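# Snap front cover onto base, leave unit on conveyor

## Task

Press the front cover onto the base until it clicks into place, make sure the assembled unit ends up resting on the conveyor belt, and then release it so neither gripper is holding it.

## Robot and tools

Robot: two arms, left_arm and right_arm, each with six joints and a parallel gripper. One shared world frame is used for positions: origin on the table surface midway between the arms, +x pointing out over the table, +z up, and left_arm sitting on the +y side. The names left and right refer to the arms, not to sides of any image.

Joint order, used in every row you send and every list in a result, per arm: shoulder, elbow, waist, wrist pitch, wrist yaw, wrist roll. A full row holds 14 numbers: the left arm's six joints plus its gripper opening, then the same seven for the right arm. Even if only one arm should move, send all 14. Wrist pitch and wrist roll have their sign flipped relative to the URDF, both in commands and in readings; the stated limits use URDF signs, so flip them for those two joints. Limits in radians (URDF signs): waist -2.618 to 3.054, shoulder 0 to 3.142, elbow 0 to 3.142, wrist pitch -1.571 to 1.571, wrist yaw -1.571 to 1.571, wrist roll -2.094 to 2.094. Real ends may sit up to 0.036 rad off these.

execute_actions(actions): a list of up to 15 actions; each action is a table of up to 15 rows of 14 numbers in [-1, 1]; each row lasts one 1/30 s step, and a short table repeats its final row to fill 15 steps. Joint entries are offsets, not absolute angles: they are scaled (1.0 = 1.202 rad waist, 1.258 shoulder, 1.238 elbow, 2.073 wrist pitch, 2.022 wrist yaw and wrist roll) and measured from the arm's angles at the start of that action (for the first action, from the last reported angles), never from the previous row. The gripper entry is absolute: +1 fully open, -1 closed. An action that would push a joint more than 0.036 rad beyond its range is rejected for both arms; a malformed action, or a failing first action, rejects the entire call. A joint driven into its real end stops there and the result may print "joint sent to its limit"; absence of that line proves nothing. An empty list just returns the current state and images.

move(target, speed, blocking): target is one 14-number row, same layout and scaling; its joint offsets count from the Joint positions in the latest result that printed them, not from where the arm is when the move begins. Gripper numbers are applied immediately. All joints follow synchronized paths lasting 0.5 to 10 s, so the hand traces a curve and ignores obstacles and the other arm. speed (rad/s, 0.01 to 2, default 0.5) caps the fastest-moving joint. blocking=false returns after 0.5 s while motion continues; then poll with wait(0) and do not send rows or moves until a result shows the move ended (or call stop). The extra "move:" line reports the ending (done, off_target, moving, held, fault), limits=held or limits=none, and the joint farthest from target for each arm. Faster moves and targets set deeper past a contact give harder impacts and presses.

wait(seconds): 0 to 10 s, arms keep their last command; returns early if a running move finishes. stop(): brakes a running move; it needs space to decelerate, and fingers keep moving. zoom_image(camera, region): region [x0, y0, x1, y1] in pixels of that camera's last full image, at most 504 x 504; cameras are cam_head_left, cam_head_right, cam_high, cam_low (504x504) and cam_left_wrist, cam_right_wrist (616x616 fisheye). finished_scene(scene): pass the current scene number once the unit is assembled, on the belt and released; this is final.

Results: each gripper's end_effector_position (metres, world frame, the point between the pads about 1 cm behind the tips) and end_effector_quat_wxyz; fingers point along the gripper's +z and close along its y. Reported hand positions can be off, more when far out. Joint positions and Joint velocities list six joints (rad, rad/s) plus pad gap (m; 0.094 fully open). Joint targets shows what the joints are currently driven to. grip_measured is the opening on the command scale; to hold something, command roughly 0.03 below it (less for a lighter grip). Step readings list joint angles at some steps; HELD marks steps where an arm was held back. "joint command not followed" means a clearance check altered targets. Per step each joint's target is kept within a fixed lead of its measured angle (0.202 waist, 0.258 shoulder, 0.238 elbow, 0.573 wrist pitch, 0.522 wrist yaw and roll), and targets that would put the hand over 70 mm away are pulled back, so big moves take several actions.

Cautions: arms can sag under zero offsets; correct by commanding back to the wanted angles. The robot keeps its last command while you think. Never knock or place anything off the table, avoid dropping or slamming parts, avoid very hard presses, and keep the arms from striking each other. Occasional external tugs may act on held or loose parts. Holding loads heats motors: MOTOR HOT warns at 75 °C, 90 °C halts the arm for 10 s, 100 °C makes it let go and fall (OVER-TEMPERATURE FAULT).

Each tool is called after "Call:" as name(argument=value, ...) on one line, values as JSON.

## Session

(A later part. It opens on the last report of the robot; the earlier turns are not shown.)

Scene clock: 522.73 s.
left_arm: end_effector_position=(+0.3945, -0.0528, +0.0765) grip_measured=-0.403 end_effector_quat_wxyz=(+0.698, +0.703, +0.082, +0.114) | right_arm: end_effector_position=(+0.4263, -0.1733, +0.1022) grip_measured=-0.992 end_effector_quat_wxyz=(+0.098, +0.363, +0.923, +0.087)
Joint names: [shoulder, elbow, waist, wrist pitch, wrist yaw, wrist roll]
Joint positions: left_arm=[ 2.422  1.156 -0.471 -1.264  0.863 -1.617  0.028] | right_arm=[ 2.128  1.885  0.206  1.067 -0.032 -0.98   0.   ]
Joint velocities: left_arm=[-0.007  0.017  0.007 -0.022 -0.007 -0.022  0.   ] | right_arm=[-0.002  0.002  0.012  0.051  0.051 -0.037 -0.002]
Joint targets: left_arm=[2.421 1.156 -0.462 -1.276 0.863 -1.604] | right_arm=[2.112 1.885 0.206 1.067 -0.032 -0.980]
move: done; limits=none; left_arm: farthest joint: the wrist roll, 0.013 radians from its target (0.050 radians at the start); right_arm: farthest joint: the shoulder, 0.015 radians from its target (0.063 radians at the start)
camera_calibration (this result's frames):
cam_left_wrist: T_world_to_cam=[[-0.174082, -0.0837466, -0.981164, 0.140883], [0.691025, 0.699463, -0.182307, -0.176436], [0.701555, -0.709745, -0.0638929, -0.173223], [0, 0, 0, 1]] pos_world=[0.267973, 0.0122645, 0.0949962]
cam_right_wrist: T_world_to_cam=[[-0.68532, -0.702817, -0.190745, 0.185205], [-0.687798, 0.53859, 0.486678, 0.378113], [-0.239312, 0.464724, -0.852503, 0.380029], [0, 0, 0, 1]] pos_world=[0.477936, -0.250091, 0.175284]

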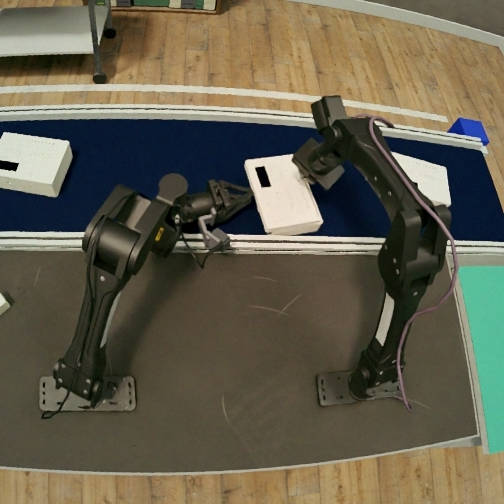

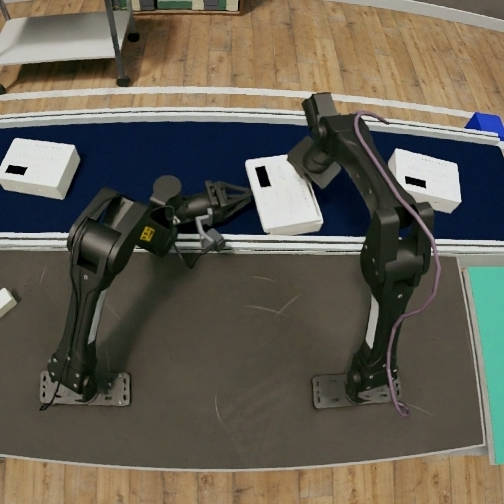

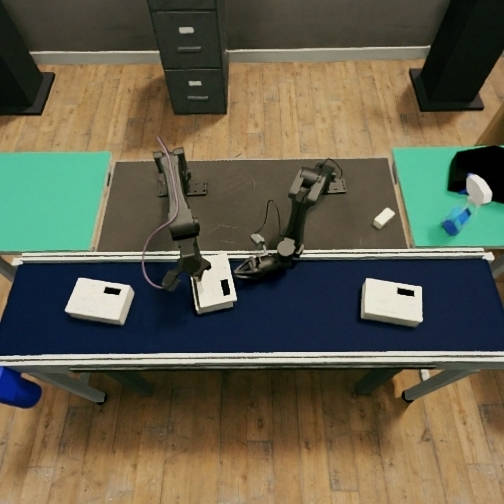

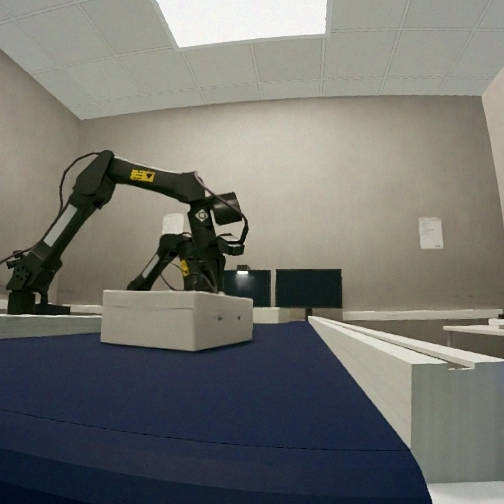

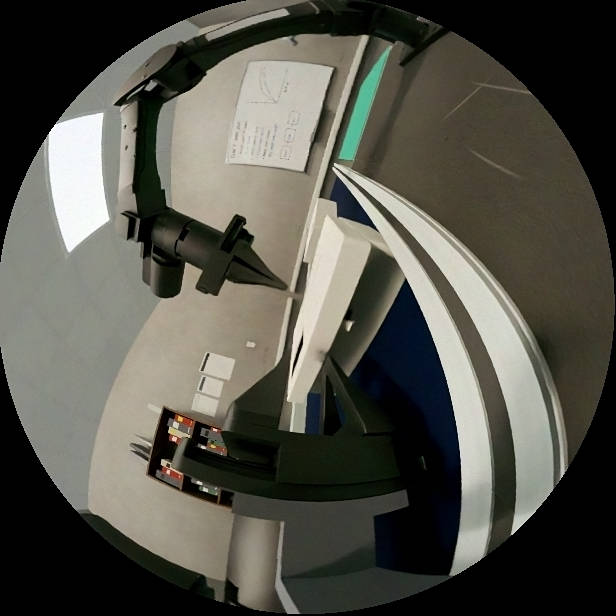

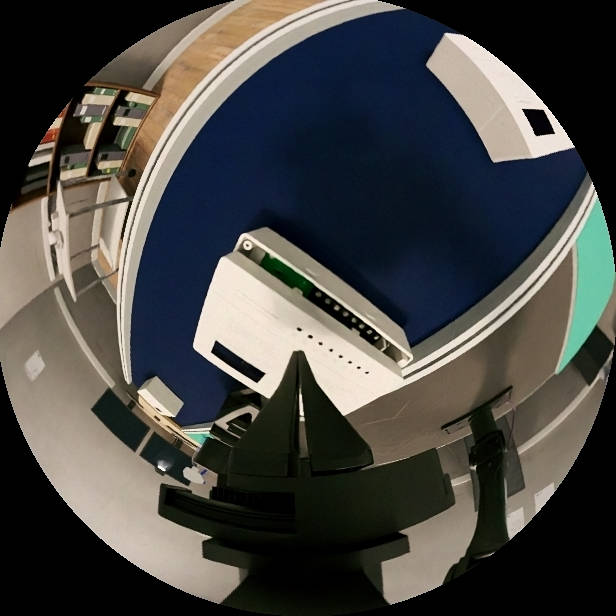

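Call:
move(target=[0.02,0.062,-0.024,0.01,0,0,-0.35,0,0,0,0,0,0,-1], speed=0.06)

Call:
zoom_image(camera="cam_high", region=[170,240,260,330])

Scene clock: 528.73 s.
left_arm: end_effector_position=(+0.3979, -0.0640, +0.0793) grip_measured=-0.353 end_effector_quat_wxyz=(+0.702, +0.699, +0.069, +0.116) | right_arm: end_effector_position=(+0.4263, -0.1733, +0.1022) grip_measured=-0.992 end_effector_quat_wxyz=(+0.098, +0.363, +0.923, +0.087)
Joint names: [shoulder, elbow, waist, wrist pitch, wrist yaw, wrist roll]
Joint positions: left_arm=[ 2.447  1.208 -0.487 -1.259  0.863 -1.621  0.03 ] | right_arm=[ 2.128  1.885  0.206  1.067 -0.032 -0.98   0.   ]
Joint velocities: left_arm=[-0.007  0.002 -0.002  0.022 -0.051 -0.066  0.   ] | right_arm=[-0.032 -0.022  0.017 -0.037 -0.051  0.037 -0.   ]
Joint targets: left_arm=[2.447 1.234 -0.499 -1.243 0.863 -1.618] | right_arm=[2.128 1.885 0.206 1.067 -0.032 -0.980]
move: off_target (left_arm); limits=none; left_arm: farthest joint: the elbow, 0.024 radians from its target (0.076 radians at the start); right_arm: farthest joint: the waist, 0.000 radians from its target (0.000 radians at the start)
camera_calibration (this result's frames):
cam_left_wrist: T_world_to_cam=[[-0.152532, -0.0894761, -0.98424, 0.134559], [0.706249, 0.68678, -0.171885, -0.178178], [0.691336, -0.721337, -0.0415635, -0.181835], [0, 0, 0, 1]] pos_world=[0.272071, 0.00324446, 0.0942544]
cam_right_wrist: T_world_to_cam=[[-0.68532, -0.702817, -0.190745, 0.185205], [-0.687798, 0.53859, 0.486678, 0.378113], [-0.239312, 0.464724, -0.852503, 0.380029], [0, 0, 0, 1]] pos_world=[0.477936, -0.250091, 0.175284]

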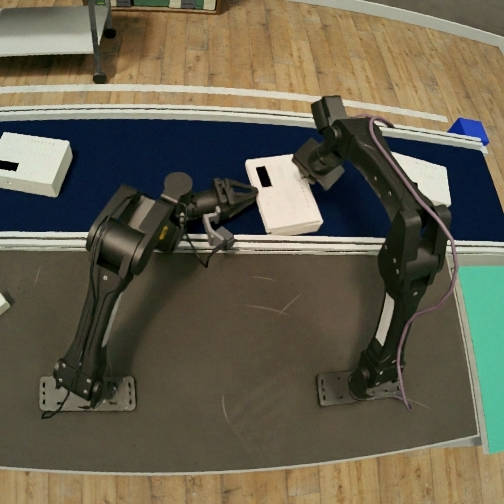

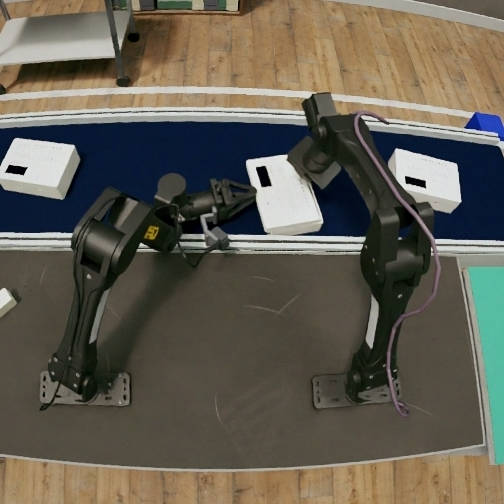

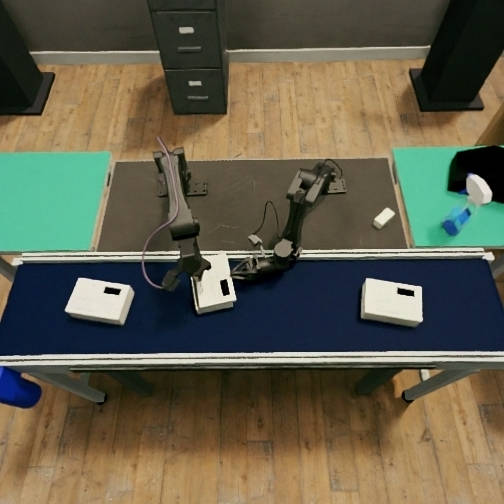

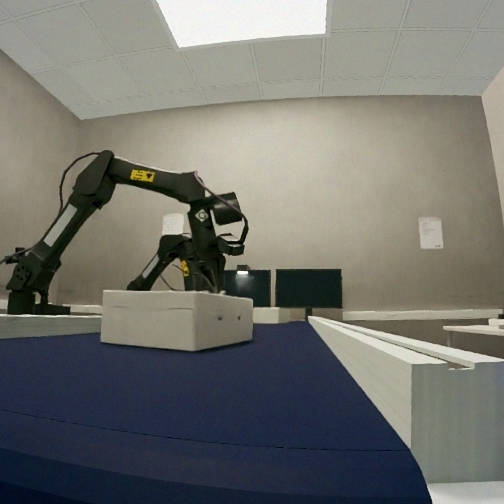

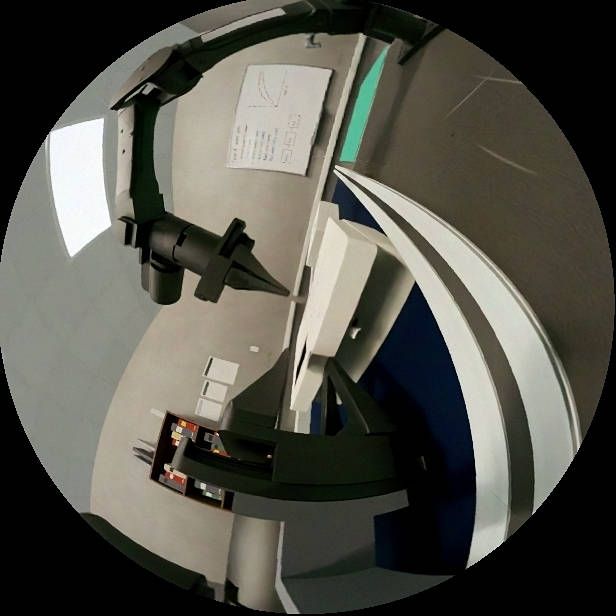

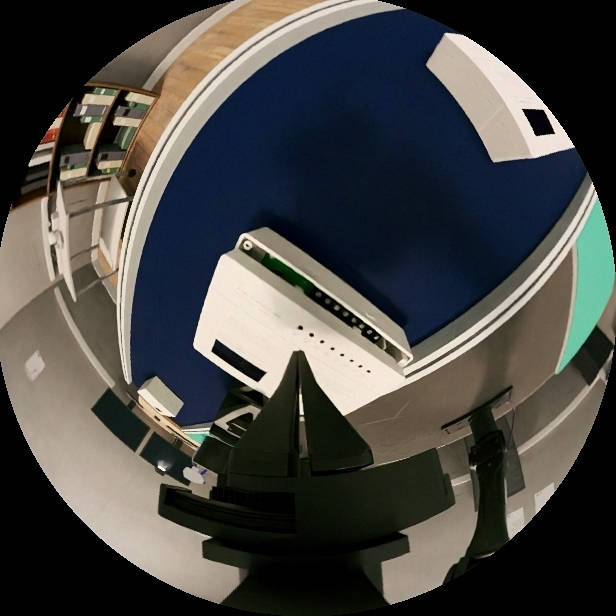

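Region (170, 240, 260, 330) of cam_high's 504x504 image, scaled by 5.600, with more detail than that image has.

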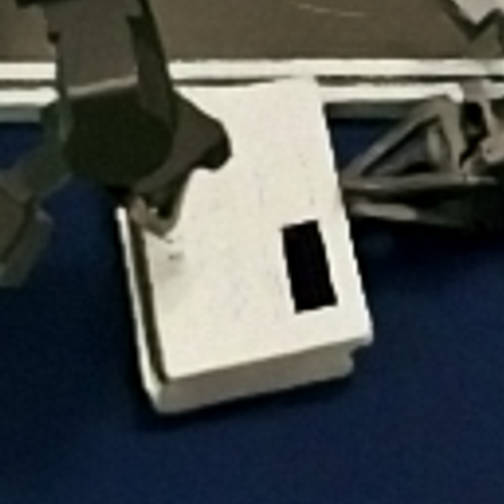

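Lower finger pushed the wall; drop 7 mm, then advance.

Call:
move(target=[0,0.02,0,0.027,0,0.01,-0.35,0,0,0,0,0,0,-1], speed=0.06)

Call:
move(target=[0.014,0.042,-0.021,0.008,0,0,-0.35,0,0,0,0,0,0,-1], speed=0.06)

Call:
zoom_image(camera="cam_high", region=[170,240,260,330])

Scene clock: 534.50 s.
left_arm: end_effector_position=(+0.3979, -0.0640, +0.0716) grip_measured=-0.353 end_effector_quat_wxyz=(+0.695, +0.707, +0.083, +0.101) | right_arm: end_effector_position=(+0.4263, -0.1733, +0.1022) grip_measured=-0.992 end_effector_quat_wxyz=(+0.098, +0.363, +0.923, +0.087)
Joint names: [shoulder, elbow, waist, wrist pitch, wrist yaw, wrist roll]
Joint positions: left_arm=[ 2.447  1.208 -0.487 -1.218  0.863 -1.614  0.03 ] | right_arm=[ 2.128  1.885  0.206  1.067 -0.032 -0.98   0.   ]
Joint velocities: left_arm=[-0.002 -0.007  0.002  0.066 -0.037  0.051 -0.   ] | right_arm=[-0.002 -0.002  0.007  0.022  0.007  0.037  0.001]
Joint targets: left_arm=[2.447 1.233 -0.487 -1.204 0.863 -1.601] | right_arm=[2.128 1.885 0.206 1.067 -0.032 -0.980]
move: off_target (left_arm); limits=none; left_arm: farthest joint: the elbow, 0.024 radians from its target (0.024 radians at the start); right_arm: farthest joint: the waist, 0.000 radians from its target (0.000 radians at the start)
camera_calibration (this result's frames):
cam_left_wrist: T_world_to_cam=[[-0.195858, -0.0738424, -0.977848, 0.144785], [0.698216, 0.689679, -0.19193, -0.174677], [0.688574, -0.72034, -0.083521, -0.177979], [0, 0, 0, 1]] pos_world=[0.272871, 0.00295682, 0.0931869]
cam_right_wrist: T_world_to_cam=[[-0.68532, -0.702817, -0.190745, 0.185205], [-0.687798, 0.53859, 0.486678, 0.378113], [-0.239312, 0.464724, -0.852503, 0.380029], [0, 0, 0, 1]] pos_world=[0.477936, -0.250091, 0.175284]

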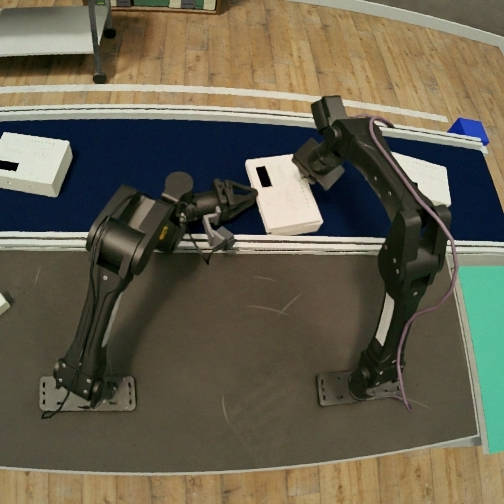

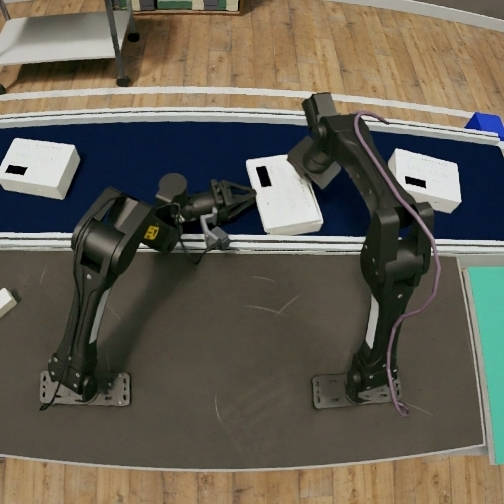

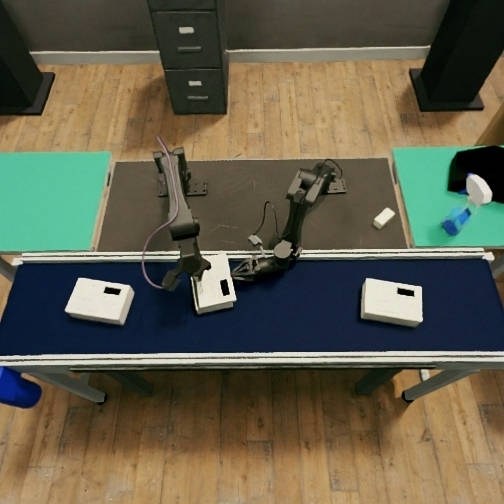

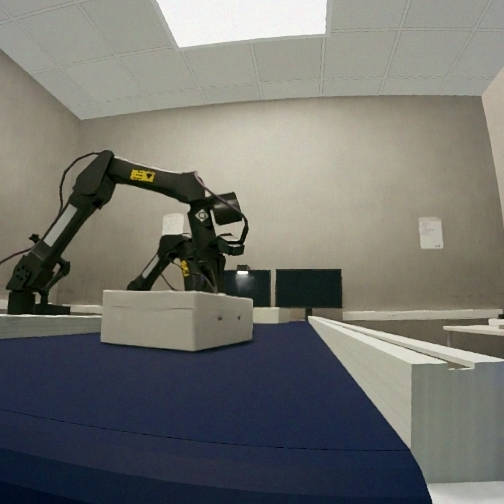

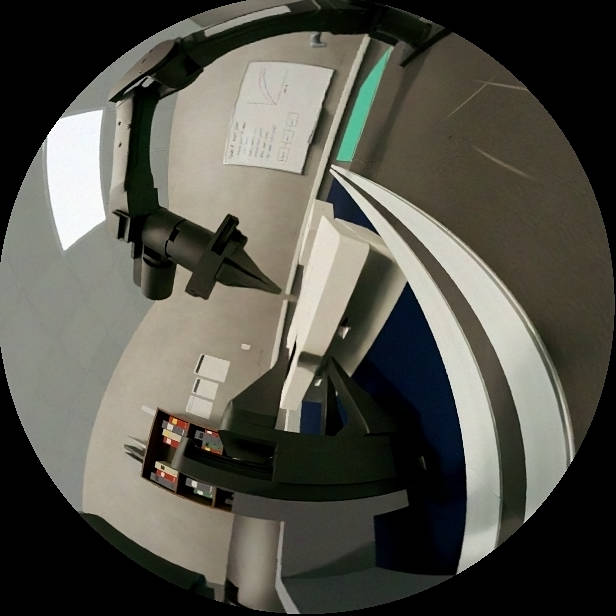

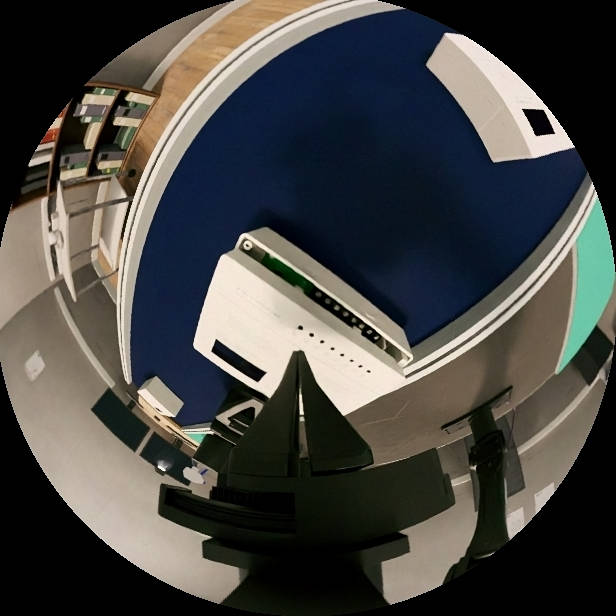

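Scene clock: 535.63 s.
left_arm: end_effector_position=(+0.3967, -0.0737, +0.0731) grip_measured=-0.353 end_effector_quat_wxyz=(+0.698, +0.705, +0.072, +0.100) | right_arm: end_effector_position=(+0.4263, -0.1733, +0.1022) grip_measured=-0.992 end_effector_quat_wxyz=(+0.098, +0.363, +0.923, +0.087)
Joint names: [shoulder, elbow, waist, wrist pitch, wrist yaw, wrist roll]
Joint positions: left_arm=[ 2.461  1.237 -0.503 -1.216  0.863 -1.618  0.03 ] | right_arm=[ 2.128  1.885  0.206  1.067 -0.032 -0.98   0.   ]
Joint velocities: left_arm=[-0.007  0.007  0.002  0.051 -0.037  0.051  0.001] | right_arm=[-0.012 -0.012 -0.007  0.037 -0.007 -0.022  0.001]
Joint targets: left_arm=[2.465 1.260 -0.512 -1.202 0.863 -1.614] | right_arm=[2.128 1.885 0.206 1.067 -0.032 -0.980]
move: off_target (left_arm); limits=none; left_arm: farthest joint: the elbow, 0.023 radians from its target (0.052 radians at the start); right_arm: farthest joint: the waist, 0.000 radians from its target (0.000 radians at the start)
camera_calibration (this result's frames):
cam_left_wrist: T_world_to_cam=[[-0.182061, -0.0750558, -0.980418, 0.139969], [0.712602, 0.676968, -0.184154, -0.174081], [0.677533, -0.732176, -0.0697647, -0.181454], [0, 0, 0, 1]] pos_world=[0.272475, -0.00450349, 0.0925115]
cam_right_wrist: T_world_to_cam=[[-0.68532, -0.702817, -0.190745, 0.185205], [-0.687798, 0.53859, 0.486678, 0.378113], [-0.239312, 0.464724, -0.852503, 0.380029], [0, 0, 0, 1]] pos_world=[0.477936, -0.250091, 0.175284]

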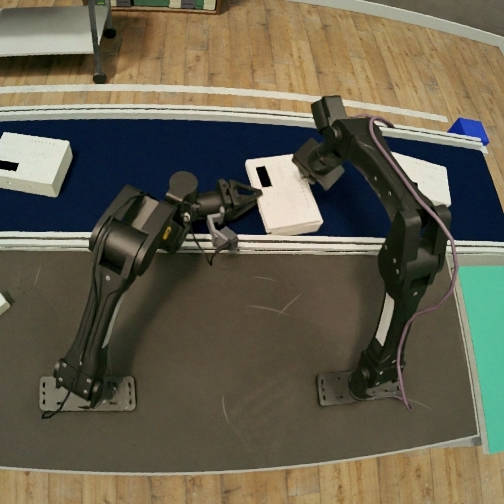

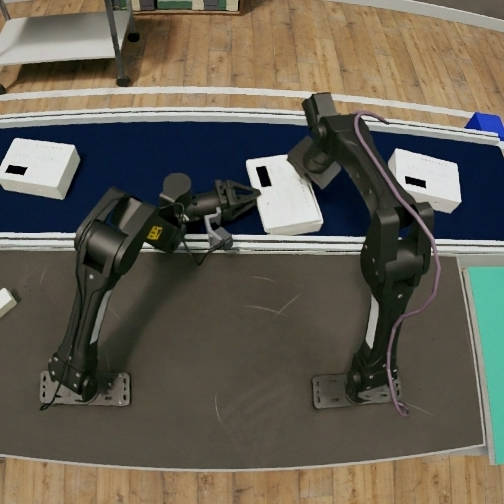

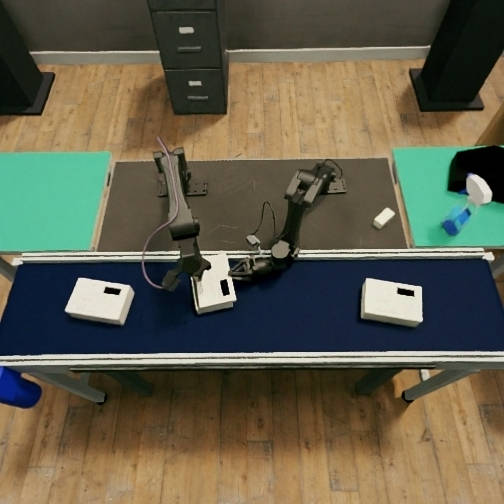

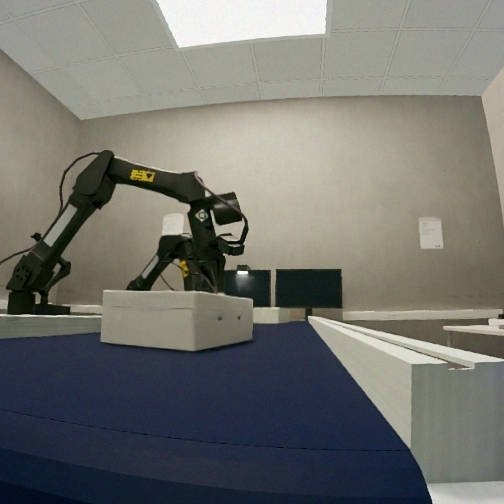

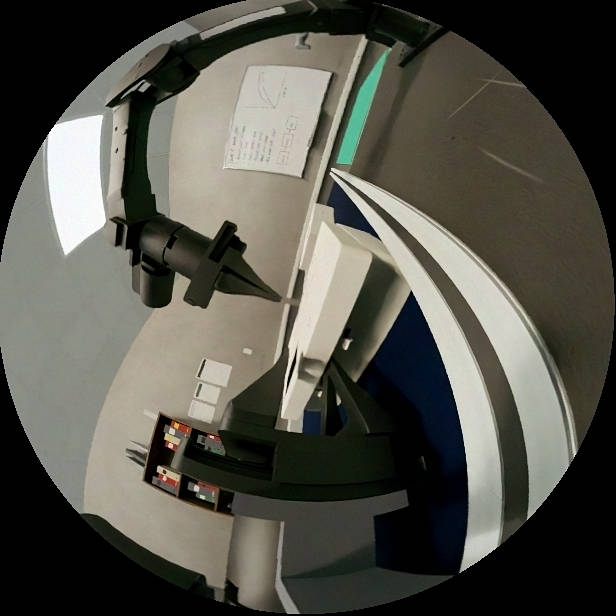

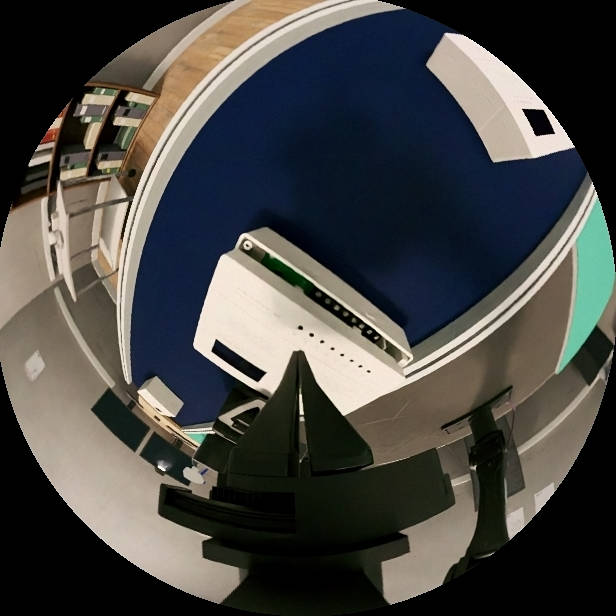

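Region (170, 240, 260, 330) of cam_high's 504x504 image, scaled by 5.600, with more detail than that image has.

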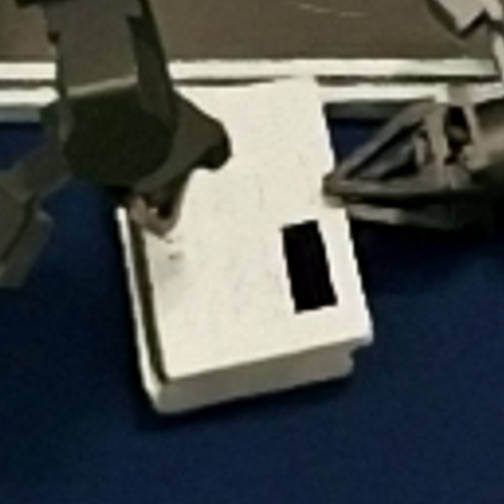

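Call:
move(target=[-0.058,0.02,-0.007,0.02,0,0,-0.6,0,0,0,0,0,0,-1], speed=0.05)

Call:
move(target=[0.012,0.055,-0.021,0.005,0,0,-0.62,0,0,0,0,0,0,-1], speed=0.05)

Call:
zoom_image(camera="cam_high", region=[170,240,260,330])

Scene clock: 543.60 s.
left_arm: end_effector_position=(+0.3981, -0.0744, +0.0884) grip_measured=-0.597 end_effector_quat_wxyz=(+0.699, +0.705, +0.070, +0.103) | right_arm: end_effector_position=(+0.4263, -0.1733, +0.1022) grip_measured=-0.992 end_effector_quat_wxyz=(+0.098, +0.363, +0.923, +0.087)
Joint names: [shoulder, elbow, waist, wrist pitch, wrist yaw, wrist roll]
Joint positions: left_arm=[ 2.419  1.237 -0.503 -1.177  0.863 -1.622  0.019] | right_arm=[ 2.128  1.885  0.206  1.067 -0.032 -0.98   0.   ]
Joint velocities: left_arm=[-0.002 -0.007  0.007 -0.066  0.007 -0.066 -0.   ] | right_arm=[-0.022  0.007 -0.022 -0.066  0.007  0.125 -0.001]
Joint targets: left_arm=[2.388 1.261 -0.512 -1.175 0.863 -1.618] | right_arm=[2.128 1.885 0.206 1.067 -0.032 -0.980]
move: off_target (left_arm); limits=none; left_arm: farthest joint: the shoulder, 0.031 radians from its target (0.073 radians at the start); right_arm: farthest joint: the waist, 0.000 radians from its target (0.000 radians at the start)
camera_calibration (this result's frames):
cam_left_wrist: T_world_to_cam=[[-0.175419, -0.0756532, -0.981583, 0.15256], [0.713845, 0.676845, -0.179738, -0.172683], [0.677977, -0.732228, -0.0647269, -0.182467], [0, 0, 0, 1]] pos_world=[0.27374, -0.00518601, 0.106902]
cam_right_wrist: T_world_to_cam=[[-0.68532, -0.702817, -0.190745, 0.185205], [-0.687798, 0.53859, 0.486678, 0.378113], [-0.239312, 0.464724, -0.852503, 0.380029], [0, 0, 0, 1]] pos_world=[0.477936, -0.250091, 0.175284]

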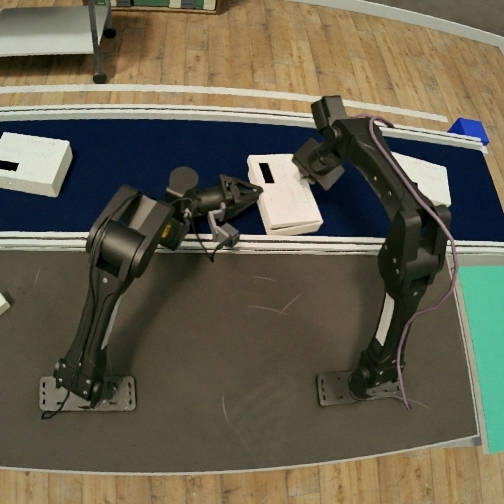

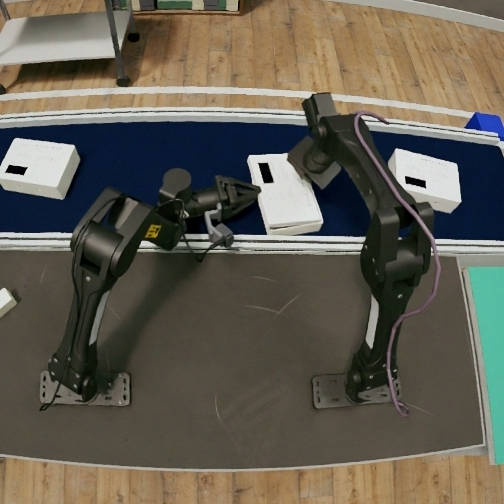

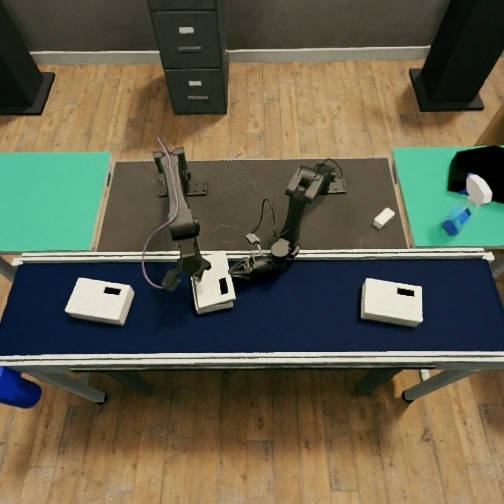

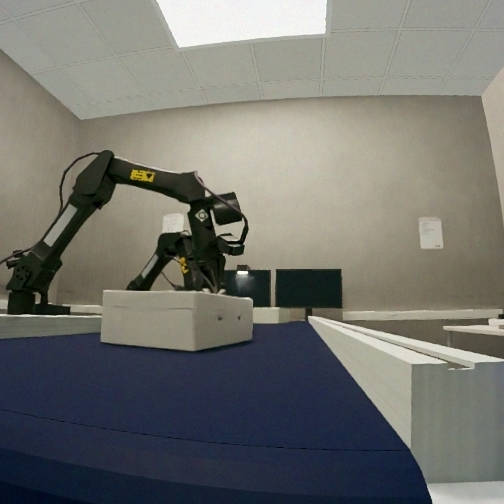

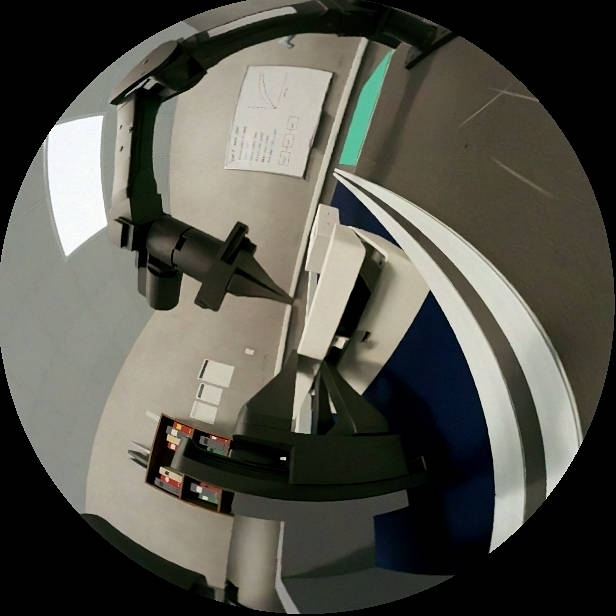

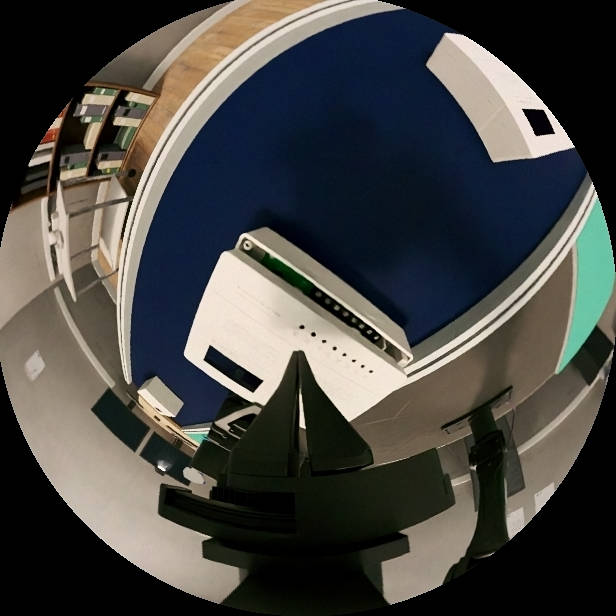

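Scene clock: 545.23 s.
left_arm: end_effector_position=(+0.4003, -0.0826, +0.0877) grip_measured=-0.613 end_effector_quat_wxyz=(+0.700, +0.704, +0.064, +0.100) | right_arm: end_effector_position=(+0.4263, -0.1733, +0.1022) grip_measured=-0.992 end_effector_quat_wxyz=(+0.098, +0.363, +0.923, +0.087)
Joint names: [shoulder, elbow, waist, wrist pitch, wrist yaw, wrist roll]
Joint positions: left_arm=[ 2.439  1.275 -0.515 -1.163  0.863 -1.623  0.018] | right_arm=[ 2.128  1.885  0.206  1.067 -0.032 -0.98   0.   ]
Joint velocities: left_arm=[-0.002 -0.012 -0.007  0.007 -0.007 -0.007 -0.   ] | right_arm=[-0.027 -0.017  0.002  0.022 -0.037 -0.037 -0.002]
Joint targets: left_arm=[2.434 1.304 -0.528 -1.167 0.862 -1.622] | right_arm=[2.128 1.885 0.206 1.067 -0.032 -0.980]
move: off_target (left_arm); limits=none; left_arm: farthest joint: the elbow, 0.030 radians from its target (0.069 radians at the start); right_arm: farthest joint: the waist, 0.000 radians from its target (0.000 radians at the start)
camera_calibration (this result's frames):
cam_left_wrist: T_world_to_cam=[[-0.171818, -0.0748364, -0.982282, 0.150302], [0.722356, 0.668412, -0.177276, -0.173127], [0.669836, -0.740017, -0.0607867, -0.187812], [0, 0, 0, 1]] pos_world=[0.276688, -0.0120155, 0.105532]
cam_right_wrist: T_world_to_cam=[[-0.68532, -0.702817, -0.190745, 0.185205], [-0.687798, 0.53859, 0.486678, 0.378113], [-0.239312, 0.464724, -0.852503, 0.380029], [0, 0, 0, 1]] pos_world=[0.477936, -0.250091, 0.175284]

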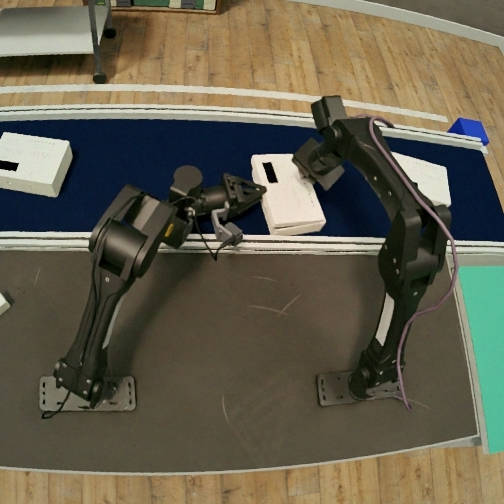

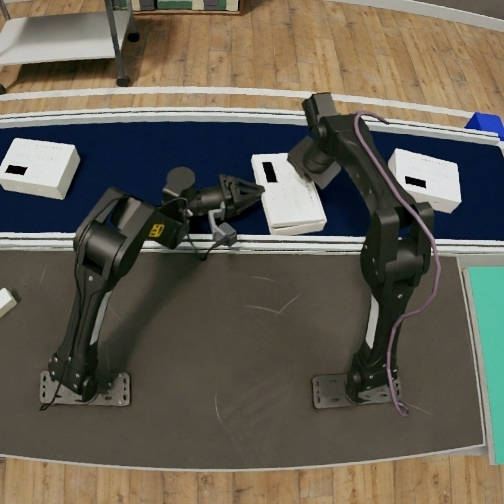

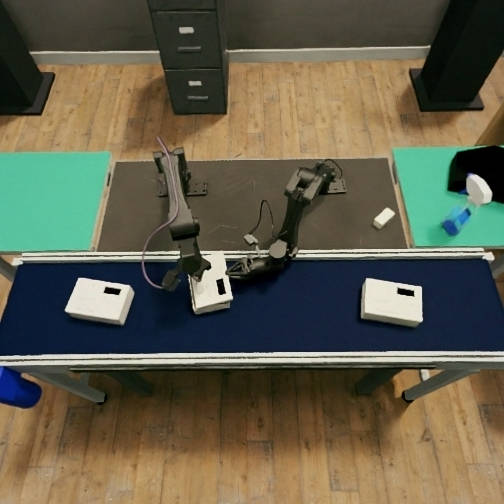

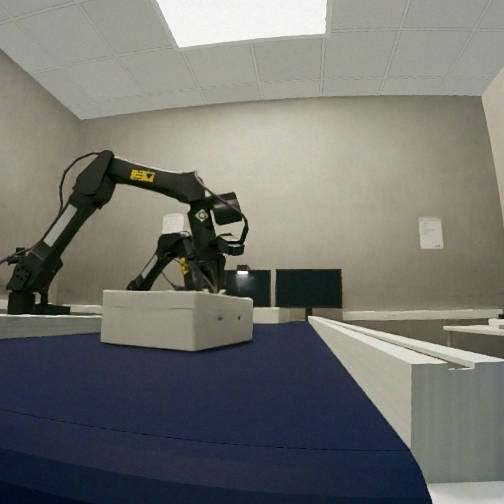

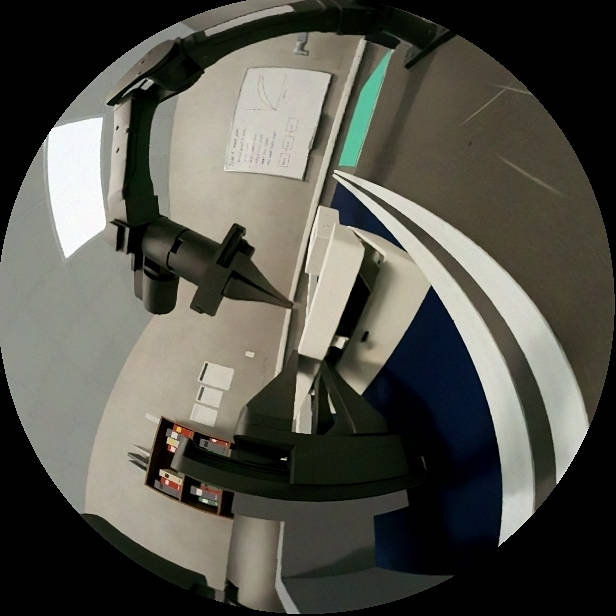

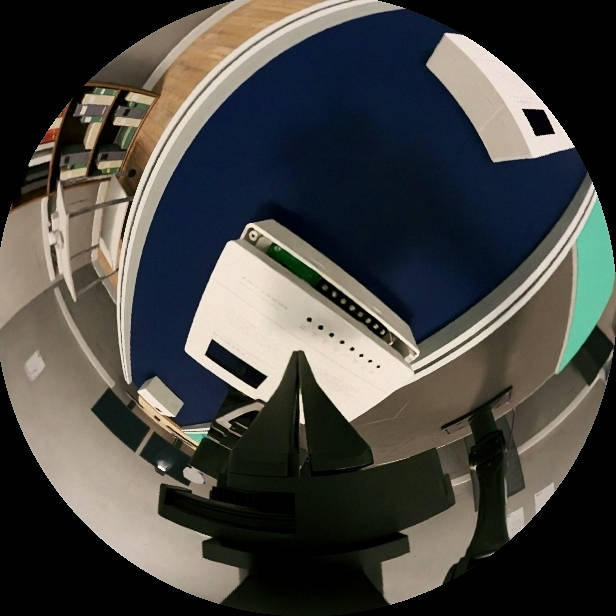

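Region (170, 240, 260, 330) of cam_high's 504x504 image, scaled by 5.600, with more detail than that image has.

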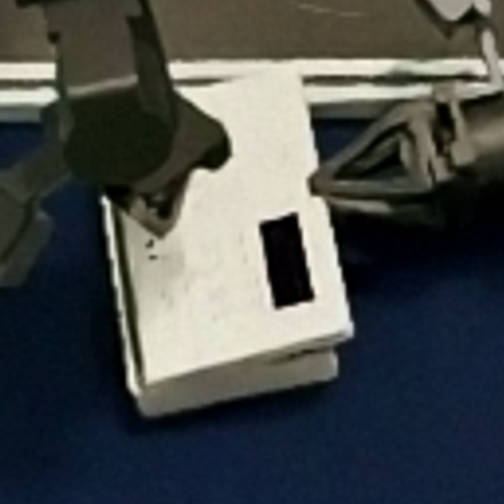

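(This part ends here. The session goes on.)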